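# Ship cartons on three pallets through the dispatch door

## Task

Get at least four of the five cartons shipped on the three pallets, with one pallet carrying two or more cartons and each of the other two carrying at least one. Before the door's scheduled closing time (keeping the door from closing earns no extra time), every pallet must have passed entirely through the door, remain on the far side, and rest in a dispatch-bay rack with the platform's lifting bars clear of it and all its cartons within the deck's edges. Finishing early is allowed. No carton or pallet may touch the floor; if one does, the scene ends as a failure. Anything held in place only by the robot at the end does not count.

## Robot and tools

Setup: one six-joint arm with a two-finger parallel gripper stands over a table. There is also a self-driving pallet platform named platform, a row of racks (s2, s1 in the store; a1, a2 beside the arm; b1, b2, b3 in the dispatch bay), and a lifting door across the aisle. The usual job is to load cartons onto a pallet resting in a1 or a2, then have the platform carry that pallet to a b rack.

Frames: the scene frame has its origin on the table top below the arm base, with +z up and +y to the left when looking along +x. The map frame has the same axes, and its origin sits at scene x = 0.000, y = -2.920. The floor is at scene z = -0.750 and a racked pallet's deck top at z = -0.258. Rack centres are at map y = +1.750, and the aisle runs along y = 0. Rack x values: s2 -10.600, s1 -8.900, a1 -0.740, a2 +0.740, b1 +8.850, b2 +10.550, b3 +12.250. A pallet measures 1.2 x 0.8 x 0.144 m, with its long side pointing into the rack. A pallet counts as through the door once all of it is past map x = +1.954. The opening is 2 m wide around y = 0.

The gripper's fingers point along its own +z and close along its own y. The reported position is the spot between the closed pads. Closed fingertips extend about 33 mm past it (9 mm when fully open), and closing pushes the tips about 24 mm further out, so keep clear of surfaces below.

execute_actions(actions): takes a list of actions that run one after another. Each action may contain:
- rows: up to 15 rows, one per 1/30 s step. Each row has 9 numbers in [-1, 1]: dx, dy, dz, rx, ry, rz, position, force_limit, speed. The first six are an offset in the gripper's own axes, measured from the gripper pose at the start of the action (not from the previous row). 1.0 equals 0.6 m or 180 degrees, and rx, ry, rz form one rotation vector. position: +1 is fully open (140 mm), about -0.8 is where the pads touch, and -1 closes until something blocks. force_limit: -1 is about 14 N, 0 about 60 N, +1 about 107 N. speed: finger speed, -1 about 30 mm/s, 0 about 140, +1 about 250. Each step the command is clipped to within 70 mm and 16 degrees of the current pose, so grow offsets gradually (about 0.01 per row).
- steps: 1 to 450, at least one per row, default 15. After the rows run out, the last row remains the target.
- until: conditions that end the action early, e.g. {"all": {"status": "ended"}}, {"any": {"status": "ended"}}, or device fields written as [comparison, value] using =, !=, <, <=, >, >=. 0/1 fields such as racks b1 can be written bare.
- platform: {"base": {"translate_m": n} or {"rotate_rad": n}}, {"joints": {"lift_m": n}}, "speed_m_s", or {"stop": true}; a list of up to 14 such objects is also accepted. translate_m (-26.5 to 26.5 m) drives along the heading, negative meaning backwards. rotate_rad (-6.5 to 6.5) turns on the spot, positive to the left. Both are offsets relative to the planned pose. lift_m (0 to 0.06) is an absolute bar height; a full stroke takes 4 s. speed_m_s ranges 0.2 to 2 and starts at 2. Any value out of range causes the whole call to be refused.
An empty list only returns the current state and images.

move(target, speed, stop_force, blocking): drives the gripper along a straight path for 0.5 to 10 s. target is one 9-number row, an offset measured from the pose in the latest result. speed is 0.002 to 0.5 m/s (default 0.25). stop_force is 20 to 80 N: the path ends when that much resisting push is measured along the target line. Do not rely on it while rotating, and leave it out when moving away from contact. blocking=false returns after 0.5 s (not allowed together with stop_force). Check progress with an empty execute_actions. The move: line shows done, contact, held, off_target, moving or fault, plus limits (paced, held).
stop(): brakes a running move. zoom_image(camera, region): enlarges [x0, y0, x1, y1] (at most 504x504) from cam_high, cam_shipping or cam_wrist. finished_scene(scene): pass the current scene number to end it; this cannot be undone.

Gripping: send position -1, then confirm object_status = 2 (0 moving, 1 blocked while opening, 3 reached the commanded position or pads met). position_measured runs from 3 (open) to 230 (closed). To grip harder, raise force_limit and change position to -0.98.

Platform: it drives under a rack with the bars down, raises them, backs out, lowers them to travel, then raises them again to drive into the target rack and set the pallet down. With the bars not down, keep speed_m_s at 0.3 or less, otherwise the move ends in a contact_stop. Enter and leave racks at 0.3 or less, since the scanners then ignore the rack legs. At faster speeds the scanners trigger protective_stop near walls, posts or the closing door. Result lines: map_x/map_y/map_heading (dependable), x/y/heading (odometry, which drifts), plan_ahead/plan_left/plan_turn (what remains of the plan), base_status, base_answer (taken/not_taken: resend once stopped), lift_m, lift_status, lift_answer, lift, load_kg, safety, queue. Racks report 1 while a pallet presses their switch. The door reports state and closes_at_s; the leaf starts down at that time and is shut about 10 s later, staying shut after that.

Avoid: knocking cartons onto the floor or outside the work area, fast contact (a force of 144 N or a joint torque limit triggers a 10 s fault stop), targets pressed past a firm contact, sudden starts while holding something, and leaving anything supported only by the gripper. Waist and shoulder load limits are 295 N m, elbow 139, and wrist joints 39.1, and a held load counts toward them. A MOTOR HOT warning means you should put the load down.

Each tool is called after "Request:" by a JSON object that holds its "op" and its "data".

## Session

Request:
{"op": "execute_actions", "data": {"actions": []}}

Scene clock: 0.00 s.
end_effector_position=(+0.5809, +0.0393, +0.3637) position_measured=3 object_status=3 end_effector_quat_wxyz=(-0.139, +0.779, +0.611, -0.022) end_effector_velocity=(+0.000, +0.001, -0.001) end_effector_angular_velocity=(-0.000, -0.000, +0.002)
Joint positions: [-0.143  0.171  1.602  0.176  1.603  0.13 ]
Joint velocities: [ 0.002  0.001 -0.    -0.    -0.001 -0.   ]
Joint torques (N m, as the joint torque sensors report them, + toward a larger angle): no reading
Flange force (N, the push that the arm receives, along the gripper's own x y z axes): no reading
Hand target: +0.581, +0.039, +0.364; -0.139, +0.779, +0.611, -0.022
platform.base_odometry: x=+0.000 y=+0.000 heading=+0.000 (m, m, rad; from the platform's pose at the start)
platform.map_pose: map_x=+0.54 map_y=-0.05 map_heading=-0.0393 (m, m, rad; on the building's map)
platform.planned_pose: plan_ahead=+0.00 plan_left=+0.00 plan_turn=+0.0000 (m ahead, m left, rad left of the pose on the map)
platform.base_status: done
platform.joint_positions: lift_m=+0.000
platform.joint_status: done
platform: translate_m=0.000 translate_m_goal=0.000 rotate_rad=0.000 rotate_rad_goal=0.000 base_answer=taken lift_m_goal=0.000 lift_answer=taken lift=down safety=ok load_kg=-51 refusals=0 queue=idle queue_left=0
racks: s2=1 s1=1 a1=1 a2=0 b1=0 b2=0 b3=0
door: state=open closes_at_s=687
camera_calibration (this result's frames):
cam_wrist: T_world_to_cam=[[0.857823, -0.429203, -0.282709, -0.374654], [-0.331312, -0.882335, 0.334242, 0.112261], [-0.392902, -0.193055, -0.899087, 0.74659], [0, 0, 0, 1]] pos_world=[0.651917, 0.0823827, 0.527808]

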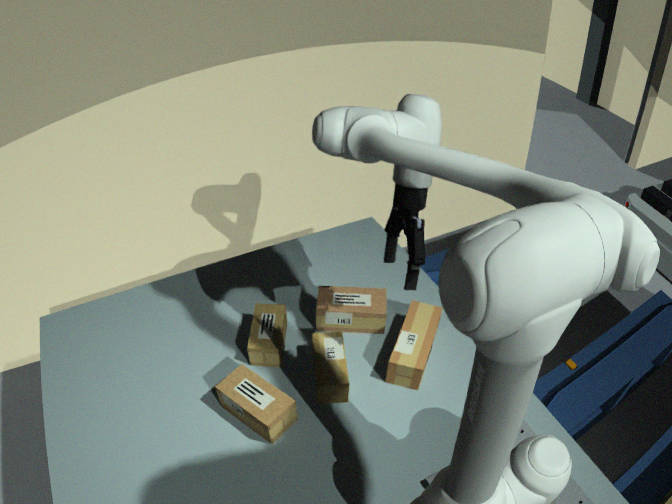

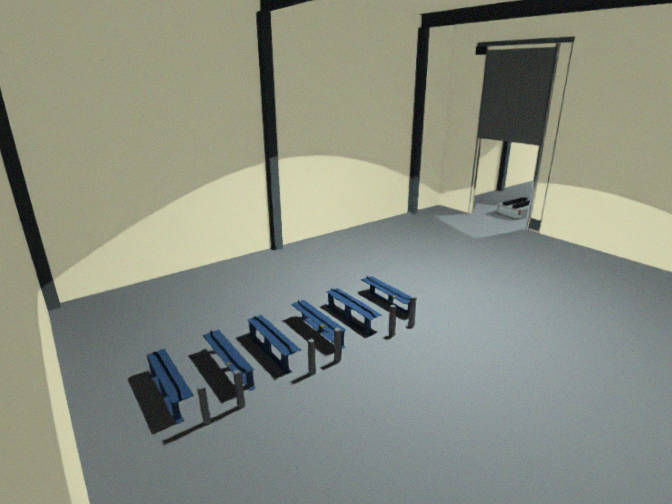

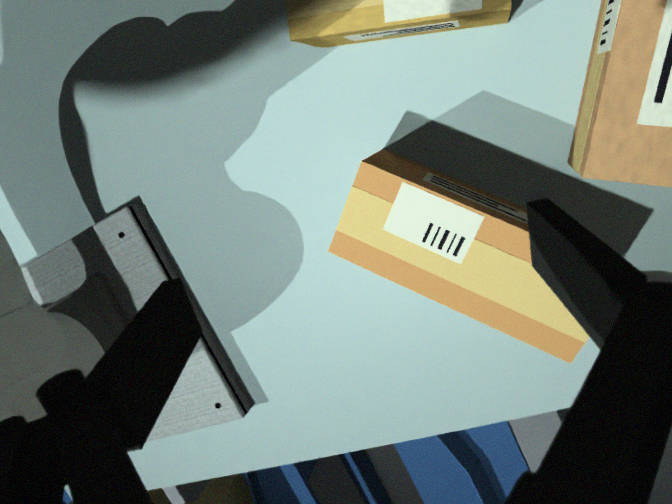

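Request:
{"op": "execute_actions", "data": {"actions": [{"platform":[{"base":{"rotate_rad":0.0255},"speed_m_s":2},{"base":{"translate_m":-9.441}},{"base":{"rotate_rad":1.5846},"joints":{"lift_m":0.025}},{"base":{"translate_m":1.67},"speed_m_s":0.3},{"joints":{"lift_m":0.06}},{"base":{"translate_m":-1.67}},{"base":{"rotate_rad":-1.5708},"joints":{"lift_m":0},"speed_m_s":2},{"base":{"translate_m":9.64}},{"base":{"rotate_rad":1.5708},"joints":{"lift_m":0.06}},{"base":{"translate_m":1.42},"speed_m_s":0.3}],"steps":1}]}}

Request:
{"op": "zoom_image", "data": {"camera": "cam_high", "region": [200, 270, 460, 460]}}

Scene clock: 43.67 s.
end_effector_position=(+0.5809, +0.0393, +0.3637) position_measured=3 object_status=3 end_effector_quat_wxyz=(-0.139, +0.779, +0.611, -0.022) end_effector_velocity=(-0.000, +0.000, +0.000) end_effector_angular_velocity=(-0.001, -0.000, -0.001)
Joint positions: [-0.143  0.171  1.602  0.176  1.603  0.13 ]
Joint velocities: [ 0.    -0.    -0.    -0.     0.     0.001]
Joint torques (N m, as the joint torque sensors report them, + toward a larger angle): [  0.9  -57.27 -41.09   4.68   0.71  -0.32]
Flange force (N, the push that the arm receives, along the gripper's own x y z axes): [-2.3 -0.8 0.9]
Hand target: +0.581, +0.039, +0.364; -0.139, +0.779, +0.611, -0.022
platform.base_odometry: x=+0.000 y=+0.000 heading=+0.000 (m, m, rad; from the platform's pose at the start)
platform.map_pose: map_x=+0.54 map_y=-0.05 map_heading=-0.0393 (m, m, rad; on the building's map)
platform.planned_pose: plan_ahead=+0.00 plan_left=+0.00 plan_turn=+0.0255 (m ahead, m left, rad left of the pose on the map)
platform.base_status: moving
platform.joint_positions: lift_m=+0.000
platform.joint_status: done
platform: translate_m=0.000 translate_m_goal=0.000 rotate_rad=0.001 rotate_rad_goal=0.025 base_answer=taken lift_m_goal=0.000 lift_answer=taken lift=down safety=ok load_kg=-47 refusals=0 queue=running queue_left=9
racks: s2=1 s1=1 a1=1 a2=0 b1=0 b2=0 b3=0
door: state=open closes_at_s=687
camera_calibration (this result's frames):
cam_wrist: T_world_to_cam=[[0.857822, -0.429204, -0.28271, -0.374654], [-0.331314, -0.882334, 0.334241, 0.112262], [-0.392902, -0.193053, -0.899087, 0.74659], [0, 0, 0, 1]] pos_world=[0.651917, 0.0823818, 0.527808]

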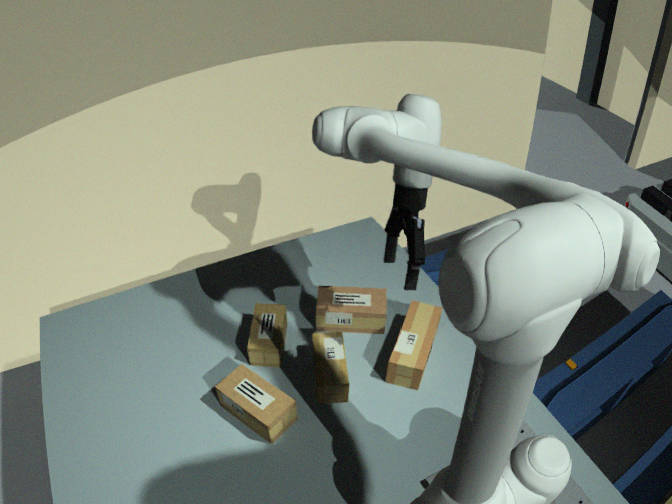

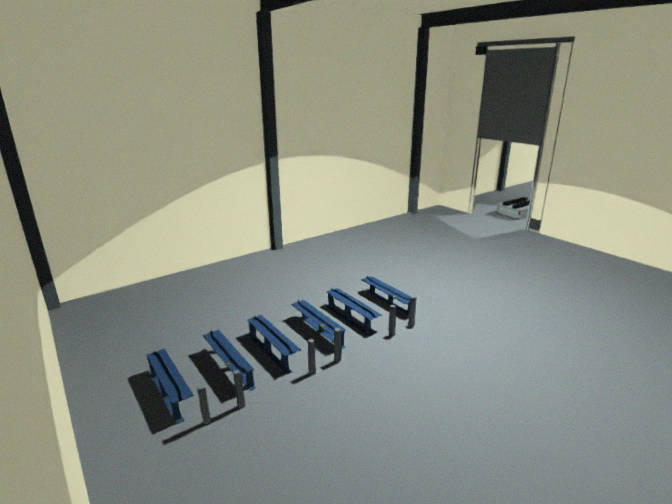

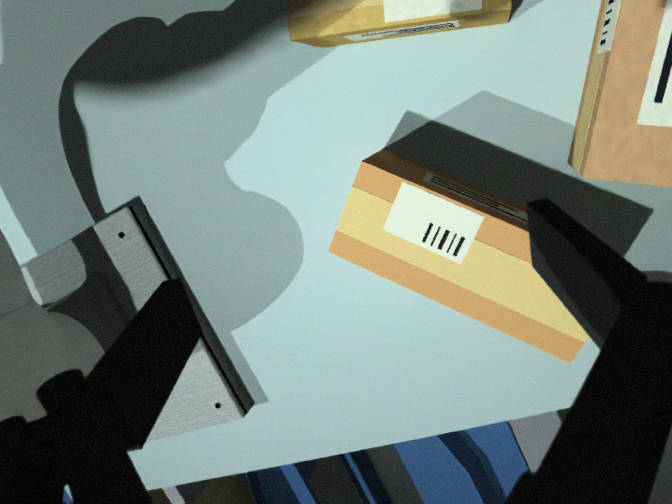

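Region (200, 270, 460, 460) of cam_high's 672x504 image, scaled by 1.938, with more detail than that image has; it fills the top 368 rows of this view, and the rest is white.

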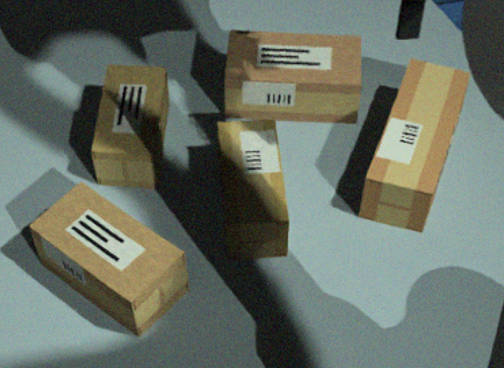

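Request:
{"op": "move", "data": {"target": [-0.203,0.1028,0.2207,-0.0498,-0.0794,-0.3171,1,0,0], "speed": 0.4}}

Scene clock: 61.20 s.
end_effector_position=(+0.5813, -0.0656, +0.2051) position_measured=3 object_status=3 end_effector_quat_wxyz=(+0.000, +0.394, +0.919, -0.000) end_effector_velocity=(+0.000, +0.001, +0.000) end_effector_angular_velocity=(+0.000, -0.001, +0.001)
Joint positions: [-0.223  0.151  1.903  0.006  1.096 -0.94 ]
Joint velocities: [ 0.001 -0.001  0.     0.    -0.001 -0.001]
Joint torques (N m, as the joint torque sensors report them, + toward a larger angle): [  0.57 -50.55 -38.2    3.92   0.21  -0.41]
Flange force (N, the push that the arm receives, along the gripper's own x y z axes): [2.4 -3.6 0.5]
Hand target: +0.581, -0.066, +0.205; +0.000, +0.394, +0.919, -0.000
Off the commanded pose: 0.000 m, 0 deg.
platform.base_odometry: x=-9.469 y=+0.503 heading=+1.611 (m, m, rad; from the platform's pose at the start)
platform.map_pose: map_x=-8.90 map_y=+0.86 map_heading=+1.5708 (m, m, rad; on the building's map)
platform.planned_pose: plan_ahead=+0.89 plan_left=+0.00 plan_turn=+0.0000 (m ahead, m left, rad left of the pose on the map)
platform.base_status: moving
platform.joint_positions: lift_m=+0.025
platform.joint_status: done
platform: translate_m=-8.668 translate_m_goal=-7.771 rotate_rad=1.611 rotate_rad_goal=1.609 base_answer=taken lift_m_goal=0.025 lift_answer=taken lift=between safety=ok load_kg=0 refusals=0 queue=running queue_left=6
racks: s2=1 s1=1 a1=1 a2=0 b1=0 b2=0 b3=0
door: state=open closes_at_s=687
move: done
camera_calibration (this result's frames):
cam_wrist: T_world_to_cam=[[0.864001, 0.503237, -0.0159713, -0.461958], [0.462276, -0.780307, 0.421214, -0.3996], [0.199508, -0.371313, -0.90682, 0.229445], [0, 0, 0, 1]] pos_world=[0.538082, 0.00585909, 0.369005]

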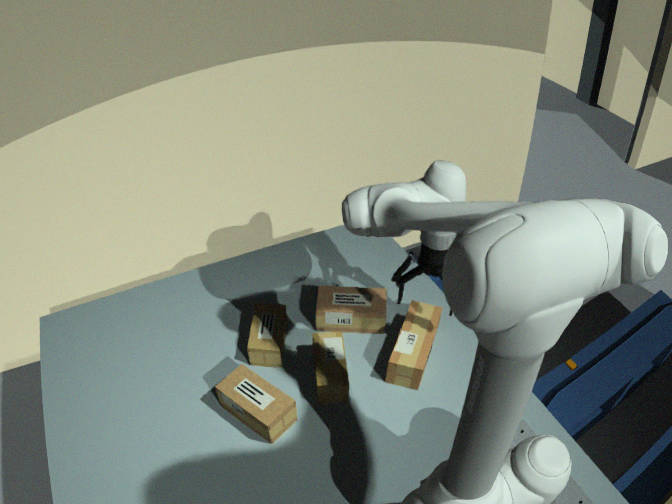

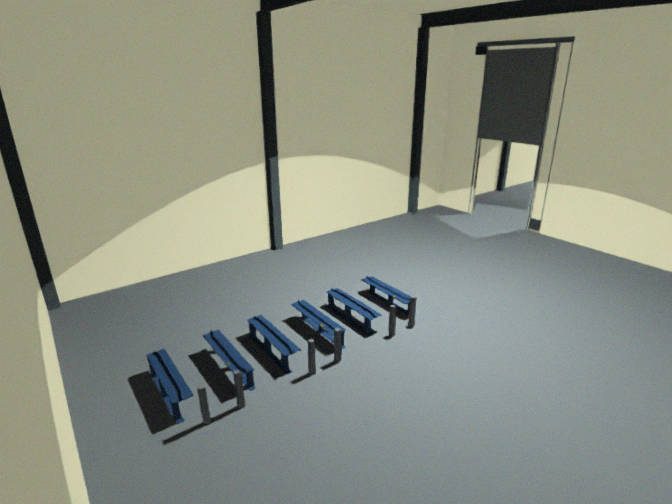

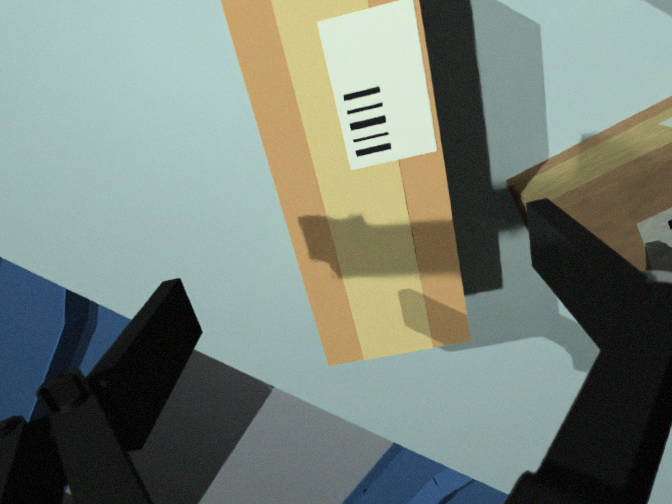

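Request:
{"op": "move", "data": {"target": [0.05,0.015,0.1,0,0,0,0.8,0,0], "speed": 0.25}}

Request:
{"op": "move", "data": {"target": [0,0,0.155,0,0,0,0.8,0,0], "speed": 0.15}}

Request:
{"op": "execute_actions", "data": {"actions": [{"rows":[[0,0,0,0,0,0,-1,0.2,0]],"steps":20}]}}

Request:
{"op": "move", "data": {"target": [0,0,-0.33,0,0,0,-1,0.2,0], "speed": 0.3}}

Scene clock: 69.40 s.
end_effector_position=(+0.5671, -0.0377, +0.1451) position_measured=28 object_status=3 end_effector_quat_wxyz=(+0.000, +0.394, +0.919, -0.000) end_effector_velocity=(-0.000, -0.001, -0.000) end_effector_angular_velocity=(-0.000, +0.000, -0.002)
Joint positions: [-0.178  0.178  1.994  0.007  0.977 -0.897]
Joint velocities: [-0.002 -0.     0.001 -0.     0.     0.001]
Joint torques (N m, as the joint torque sensors report them, + toward a larger angle): [  1.04 -51.9  -35.68   3.7    0.02  -0.27]
Flange force (N, the push that the arm receives, along the gripper's own x y z axes): [0.1 -3.7 0.6]
Hand target: +0.567, -0.038, +0.145; +0.000, +0.394, +0.919, -0.000
Off the commanded pose: 0.000 m, 0 deg.
platform.base_odometry: x=-9.481 y=+0.876 heading=+1.614 (m, m, rad; from the platform's pose at the start)
platform.map_pose: map_x=-8.90 map_y=+1.21 map_heading=+1.5752 (m, m, rad; on the building's map)
platform.planned_pose: plan_ahead=-1.13 plan_left=+0.01 plan_turn=-0.0043 (m ahead, m left, rad left of the pose on the map)
platform.base_status: moving
platform.joint_positions: lift_m=+0.060
platform.joint_status: done
platform: translate_m=-8.314 translate_m_goal=-9.441 rotate_rad=1.614 rotate_rad_goal=1.612 base_answer=taken lift_m_goal=0.060 lift_answer=taken lift=up safety=ok load_kg=19 refusals=0 queue=running queue_left=4
racks: s2=1 s1=0 a1=1 a2=0 b1=0 b2=0 b3=0
door: state=open closes_at_s=687
move: done
camera_calibration (this result's frames):
cam_wrist: T_world_to_cam=[[0.864053, 0.50315, -0.0158794, -0.464704], [0.462175, -0.780397, 0.421159, -0.34598], [0.199514, -0.371243, -0.906848, 0.188253], [0, 0, 0, 1]] pos_world=[0.523874, 0.0337015, 0.309051]

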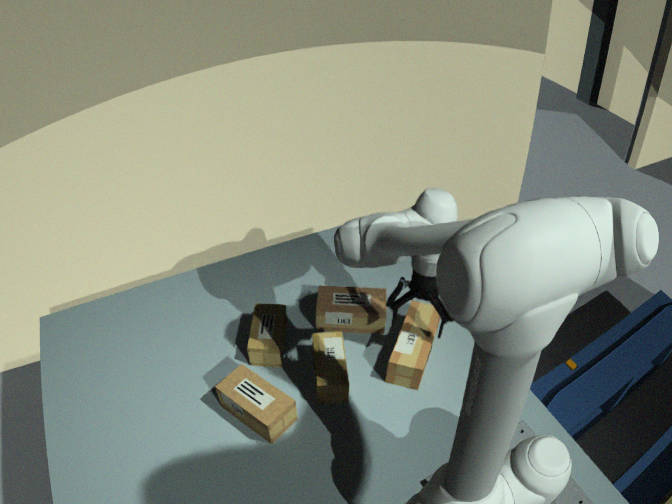

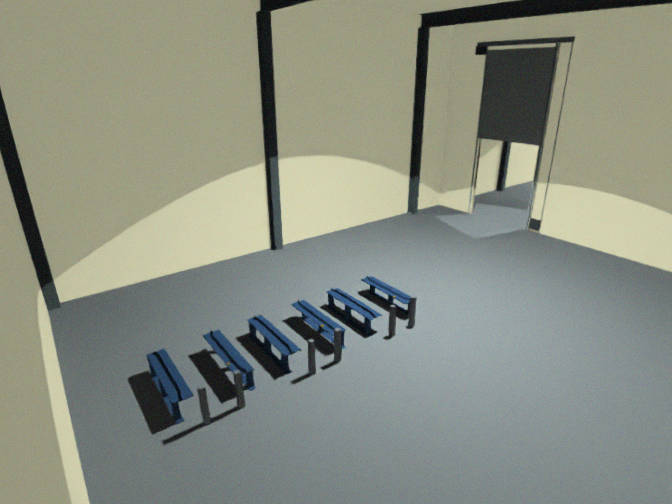

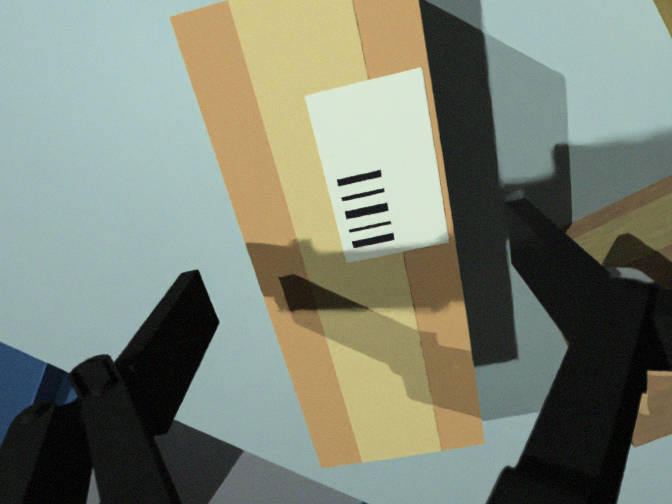

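Scene clock: 70.37 s.
end_effector_position=(+0.5670, -0.0378, +0.0522) position_measured=28 object_status=3 end_effector_quat_wxyz=(+0.000, +0.394, +0.919, -0.000) end_effector_velocity=(-0.000, +0.001, -0.001) end_effector_angular_velocity=(+0.000, +0.002, +0.000)
Joint positions: [-0.177  0.284  2.07   0.008  0.796 -0.898]
Joint velocities: [ 0.001  0.002  0.     0.    -0.001  0.   ]
Joint torques (N m, as the joint torque sensors report them, + toward a larger angle): [  0.34 -57.46 -29.89   3.15   0.    -0.38]
Flange force (N, the push that the arm receives, along the gripper's own x y z axes): [-0.6 -1.4 -0.1]
Hand target: +0.567, -0.038, +0.052; +0.000, +0.394, +0.919, -0.000
Off the commanded pose: 0.000 m, 0 deg.
platform.base_odometry: x=-9.469 y=+0.586 heading=+1.611 (m, m, rad; from the platform's pose at the start)
platform.map_pose: map_x=-8.90 map_y=+0.92 map_heading=+1.5708 (m, m, rad; on the building's map)
platform.planned_pose: plan_ahead=-0.84 plan_left=+0.00 plan_turn=+0.0000 (m ahead, m left, rad left of the pose on the map)
platform.base_status: moving
platform.joint_positions: lift_m=+0.060
platform.joint_status: done
platform: translate_m=-8.604 translate_m_goal=-9.441 rotate_rad=1.611 rotate_rad_goal=1.610 base_answer=taken lift_m_goal=0.060 lift_answer=taken lift=up safety=ok load_kg=19 refusals=0 queue=running queue_left=4
racks: s2=1 s1=0 a1=1 a2=0 b1=0 b2=0 b3=0
door: state=open closes_at_s=687
move: done
camera_calibration (this result's frames):
cam_wrist: T_world_to_cam=[[0.864077, 0.503111, -0.0158422, -0.466134], [0.462118, -0.78041, 0.421196, -0.306894], [0.199545, -0.371267, -0.906831, 0.103992], [0, 0, 0, 1]] pos_world=[0.523846, 0.0336226, 0.216181]

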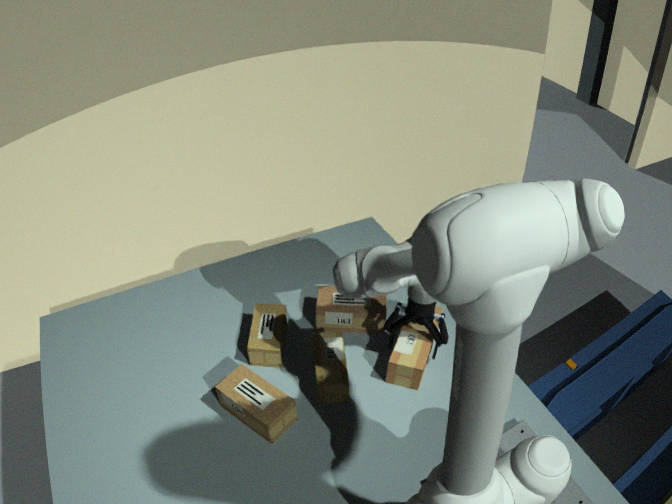

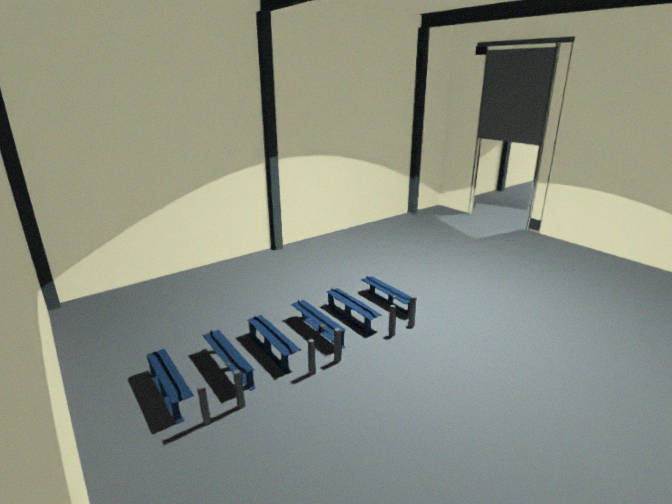

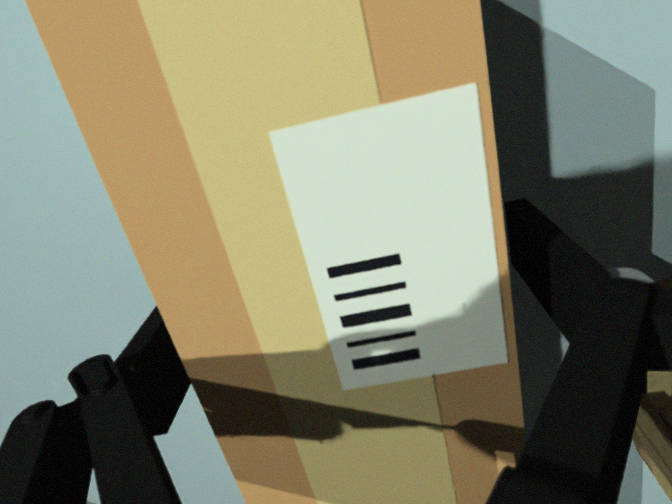

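Scene clock: 71.03 s.
end_effector_position=(+0.5670, -0.0378, +0.0522) position_measured=81 object_status=2 end_effector_quat_wxyz=(+0.000, +0.394, +0.919, -0.000) end_effector_velocity=(-0.000, +0.000, +0.000) end_effector_angular_velocity=(+0.000, +0.000, +0.001)
Joint positions: [-0.177  0.284  2.07   0.008  0.796 -0.898]
Joint velocities: [ 0.    -0.    -0.     0.     0.    -0.001]
Joint torques (N m, as the joint torque sensors report them, + toward a larger angle): [  1.98 -45.48 -22.42   3.08   0.01  -0.35]
Flange force (N, the push that the arm receives, along the gripper's own x y z axes): [-0.5 -4.8 -21.1]
Hand target: +0.567, -0.038, +0.052; +0.000, +0.394, +0.919, -0.000
Off the commanded pose: 0.000 m, 0 deg.
platform.base_odometry: x=-9.461 y=+0.386 heading=+1.611 (m, m, rad; from the platform's pose at the start)
platform.map_pose: map_x=-8.90 map_y=+0.72 map_heading=+1.5708 (m, m, rad; on the building's map)
platform.planned_pose: plan_ahead=-0.64 plan_left=+0.00 plan_turn=+0.0000 (m ahead, m left, rad left of the pose on the map)
platform.base_status: moving
platform.joint_positions: lift_m=+0.060
platform.joint_status: done
platform: translate_m=-8.804 translate_m_goal=-9.441 rotate_rad=1.611 rotate_rad_goal=1.609 base_answer=taken lift_m_goal=0.060 lift_answer=taken lift=up safety=ok load_kg=19 refusals=0 queue=running queue_left=4
racks: s2=1 s1=0 a1=1 a2=0 b1=0 b2=0 b3=0
door: state=open closes_at_s=687
camera_calibration (this result's frames):
cam_wrist: T_world_to_cam=[[0.864078, 0.50311, -0.0158187, -0.466144], [0.462108, -0.780415, 0.421199, -0.306883], [0.199565, -0.371259, -0.90683, 0.10398], [0, 0, 0, 1]] pos_world=[0.523847, 0.0336291, 0.216177]

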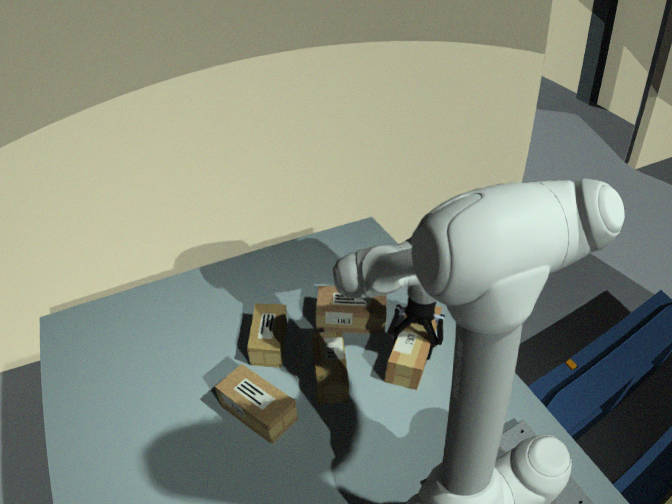

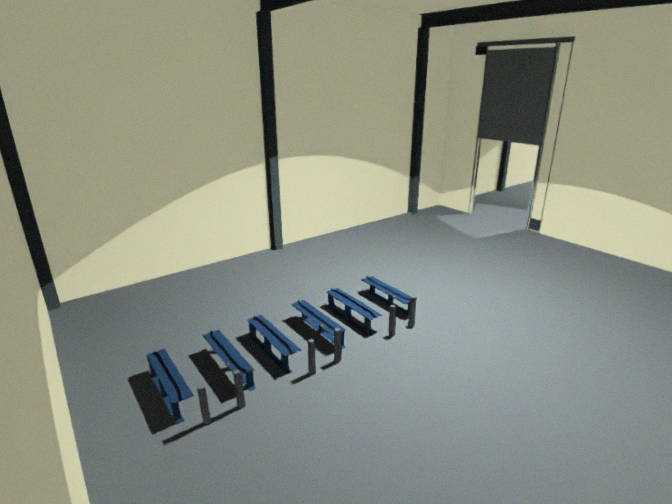

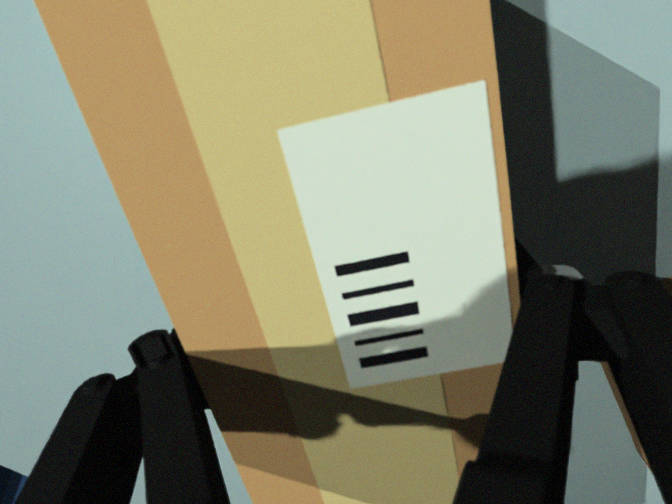

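Scene clock: 72.10 s.
end_effector_position=(+0.5671, -0.0376, +0.2502) position_measured=81 object_status=2 end_effector_quat_wxyz=(+0.000, +0.394, +0.919, -0.000) end_effector_velocity=(+0.000, -0.001, +0.001) end_effector_angular_velocity=(+0.000, -0.001, -0.002)
Joint positions: [-0.179  0.092  1.88   0.006  1.177 -0.897]
Joint velocities: [-0.002 -0.001 -0.001  0.     0.    -0.   ]
Joint torques (N m, as the joint torque sensors report them, + toward a larger angle): [  0.91 -48.35 -40.8    4.05   0.    -0.42]
Flange force (N, the push that the arm receives, along the gripper's own x y z axes): [0.4 -3.4 3.4]
Hand target: +0.567, -0.038, +0.250; +0.000, +0.394, +0.919, -0.000
Off the commanded pose: 0.000 m, 0 deg.
platform.base_odometry: x=-9.448 y=+0.067 heading=+1.611 (m, m, rad; from the platform's pose at the start)
platform.map_pose: map_x=-8.90 map_y=+0.40 map_heading=+1.5708 (m, m, rad; on the building's map)
platform.planned_pose: plan_ahead=-0.32 plan_left=+0.00 plan_turn=+0.0000 (m ahead, m left, rad left of the pose on the map)
platform.base_status: moving
platform.joint_positions: lift_m=+0.060
platform.joint_status: done
platform: translate_m=-9.124 translate_m_goal=-9.441 rotate_rad=1.611 rotate_rad_goal=1.610 base_answer=taken lift_m_goal=0.060 lift_answer=taken lift=up safety=ok load_kg=19 refusals=0 queue=running queue_left=4
racks: s2=1 s1=0 a1=1 a2=0 b1=0 b2=0 b3=0
door: state=open closes_at_s=687
move: done
camera_calibration (this result's frames):
cam_wrist: T_world_to_cam=[[0.864038, 0.503184, -0.0156639, -0.463171], [0.462088, -0.780355, 0.421332, -0.39018], [0.199784, -0.371285, -0.906771, 0.283366], [0, 0, 0, 1]] pos_world=[0.523883, 0.033791, 0.414088]

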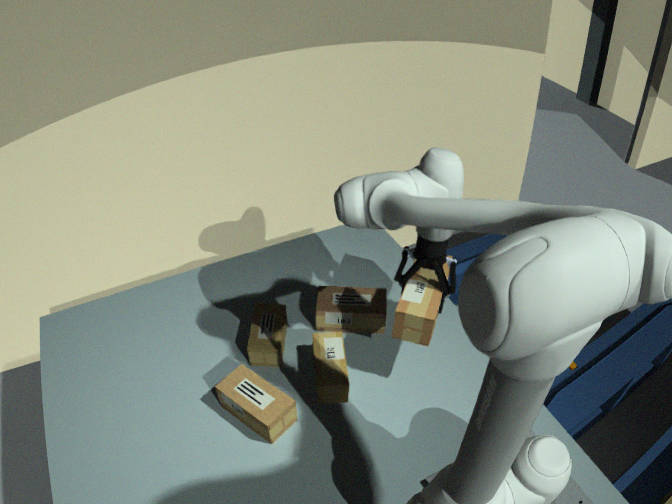

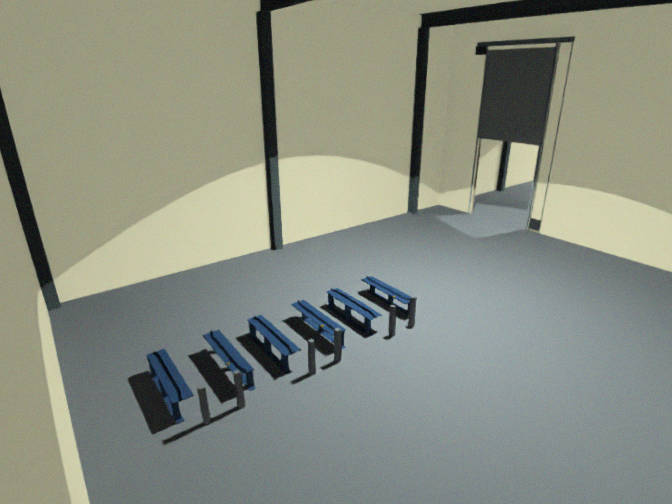

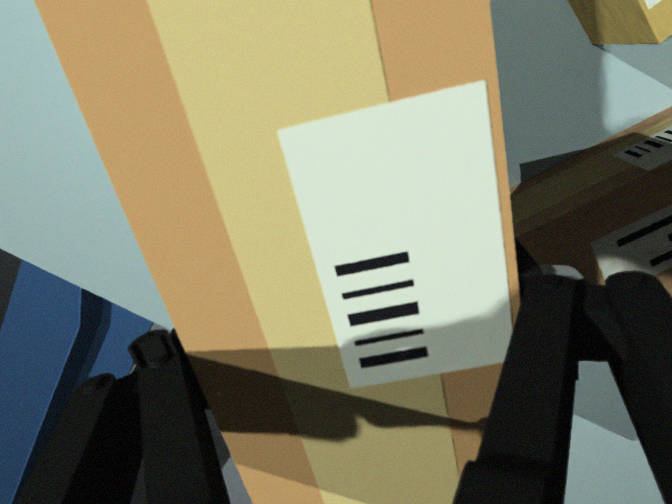

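Request:
{"op": "move", "data": {"target": [-0.61,-0.597,0,0,0,-0.2578,-1,0.2,0], "speed": 0.3}}

Request:
{"op": "move", "data": {"target": [0.0167,-0.683,0.5,0,0,0,-1,0.2,0], "speed": 0.3}}

Scene clock: 79.20 s.
end_effector_position=(+0.5605, -0.5493, +0.2510) position_measured=81 object_status=2 end_effector_quat_wxyz=(+0.000, -0.000, +1.000, -0.001) end_effector_velocity=(-0.000, -0.001, +0.001) end_effector_angular_velocity=(-0.001, -0.002, -0.000)
Joint positions: [-0.865  0.427  1.451 -0.001  1.274 -2.39 ]
Joint velocities: [-0.001 -0.001 -0.001  0.    -0.001 -0.001]
Joint torques (N m, as the joint torque sensors report them, + toward a larger angle): [  1.34 -84.07 -42.38   4.29   0.11  -0.21]
Flange force (N, the push that the arm receives, along the gripper's own x y z axes): [3.2 0.5 3.9]
Hand target: +0.560, -0.549, +0.251; +0.000, -0.000, +1.000, -0.001
Off the commanded pose: 0.001 m, 0 deg.
platform.base_odometry: x=-9.029 y=-0.244 heading=+0.040 (m, m, rad; from the platform's pose at the start)
platform.map_pose: map_x=-8.47 map_y=+0.08 map_heading=-0.0044 (m, m, rad; on the building's map)
platform.planned_pose: plan_ahead=+9.21 plan_left=+0.04 plan_turn=+0.0044 (m ahead, m left, rad left of the pose on the map)
platform.base_status: moving
platform.joint_positions: lift_m=+0.000
platform.joint_status: done
platform: translate_m=-9.016 translate_m_goal=0.199 rotate_rad=0.040 rotate_rad_goal=0.042 base_answer=taken lift_m_goal=0.000 lift_answer=taken lift=down safety=ok load_kg=-49 refusals=0 queue=running queue_left=2
racks: s2=1 s1=0 a1=1 a2=0 b1=0 b2=0 b3=0
door: state=open closes_at_s=687
move: done
camera_calibration (this result's frames):
cam_wrist: T_world_to_cam=[[0.231357, 0.972729, -0.0165214, 0.412749], [0.884017, -0.203107, 0.421025, -0.706061], [0.406188, -0.112012, -0.906899, 0.122216], [0, 0, 0, 1]] pos_world=[0.479035, -0.531208, 0.414926]

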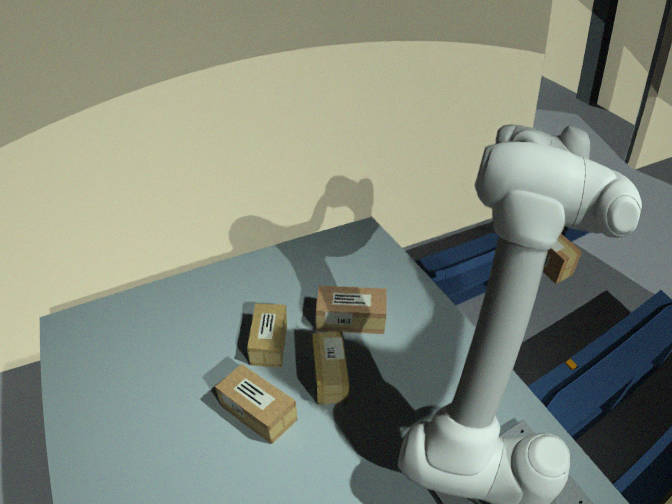

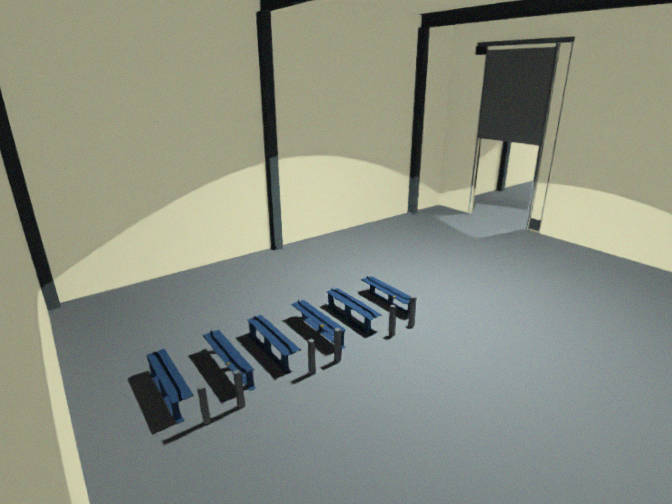

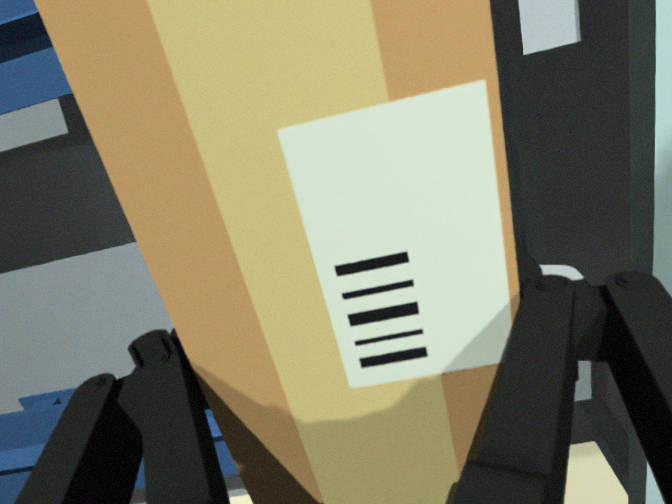

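Scene clock: 81.37 s.
end_effector_position=(+0.5507, -0.9597, -0.0481) position_measured=81 object_status=2 end_effector_quat_wxyz=(+0.000, -0.000, +1.000, -0.001) end_effector_velocity=(-0.001, -0.001, -0.000) end_effector_angular_velocity=(-0.000, -0.000, -0.000)
Joint positions: [-1.127  1.166  0.678 -0.004  1.307 -2.651]
Joint velocities: [-0.001  0.    -0.001 -0.    -0.    -0.001]
Joint torques (N m, as the joint torque sensors report them, + toward a larger angle): [   1.75 -137.98  -42.92    4.39    0.17   -0.24]
Flange force (N, the push that the arm receives, along the gripper's own x y z axes): [4.0 5.6 3.4]
Hand target: +0.551, -0.960, -0.048; +0.000, -0.000, +1.000, -0.001
Off the commanded pose: 0.001 m, 0 deg.
platform.base_odometry: x=-6.973 y=-0.157 heading=+0.051 (m, m, rad; from the platform's pose at the start)
platform.map_pose: map_x=-6.41 map_y=+0.07 map_heading=+0.0087 (m, m, rad; on the building's map)
platform.planned_pose: plan_ahead=+7.15 plan_left=-0.05 plan_turn=-0.0087 (m ahead, m left, rad left of the pose on the map)
platform.base_status: moving
platform.joint_positions: lift_m=+0.000
platform.joint_status: done
platform: translate_m=-6.931 translate_m_goal=0.199 rotate_rad=0.052 rotate_rad_goal=0.055 base_answer=taken lift_m_goal=0.000 lift_answer=taken lift=down safety=ok load_kg=-49 refusals=0 queue=running queue_left=2
racks: s2=1 s1=0 a1=1 a2=0 b1=0 b2=0 b3=0
door: state=open closes_at_s=687
move: done
camera_calibration (this result's frames):
cam_wrist: T_world_to_cam=[[0.231369, 0.972721, -0.0167785, 0.809314], [0.884059, -0.203018, 0.420979, -0.654838], [0.406089, -0.112235, -0.906915, -0.191144], [0, 0, 0, 1]] pos_world=[0.469287, -0.941635, 0.115901]

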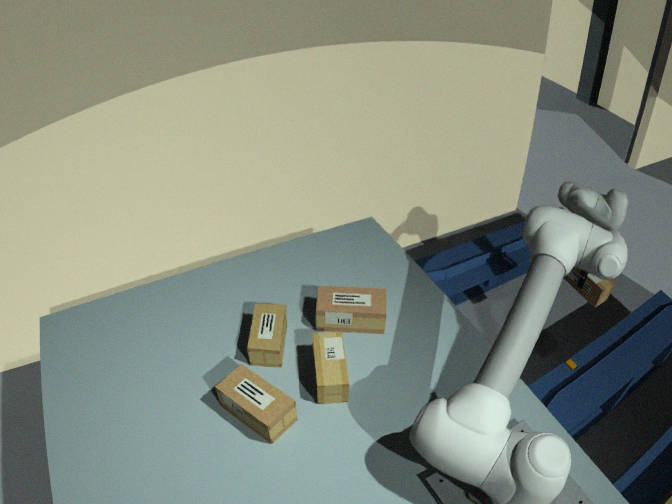

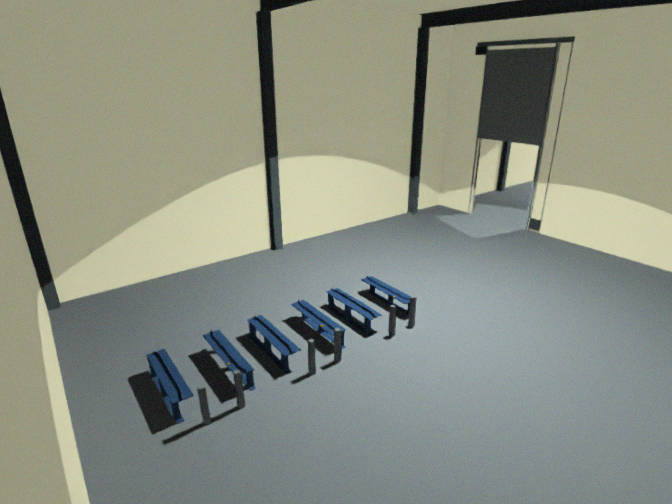

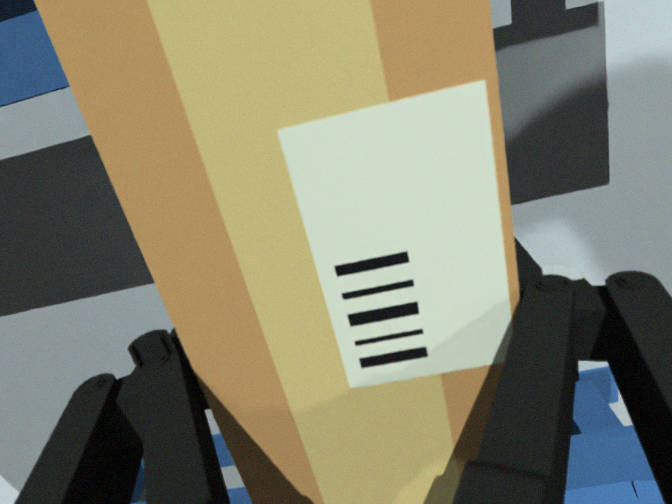

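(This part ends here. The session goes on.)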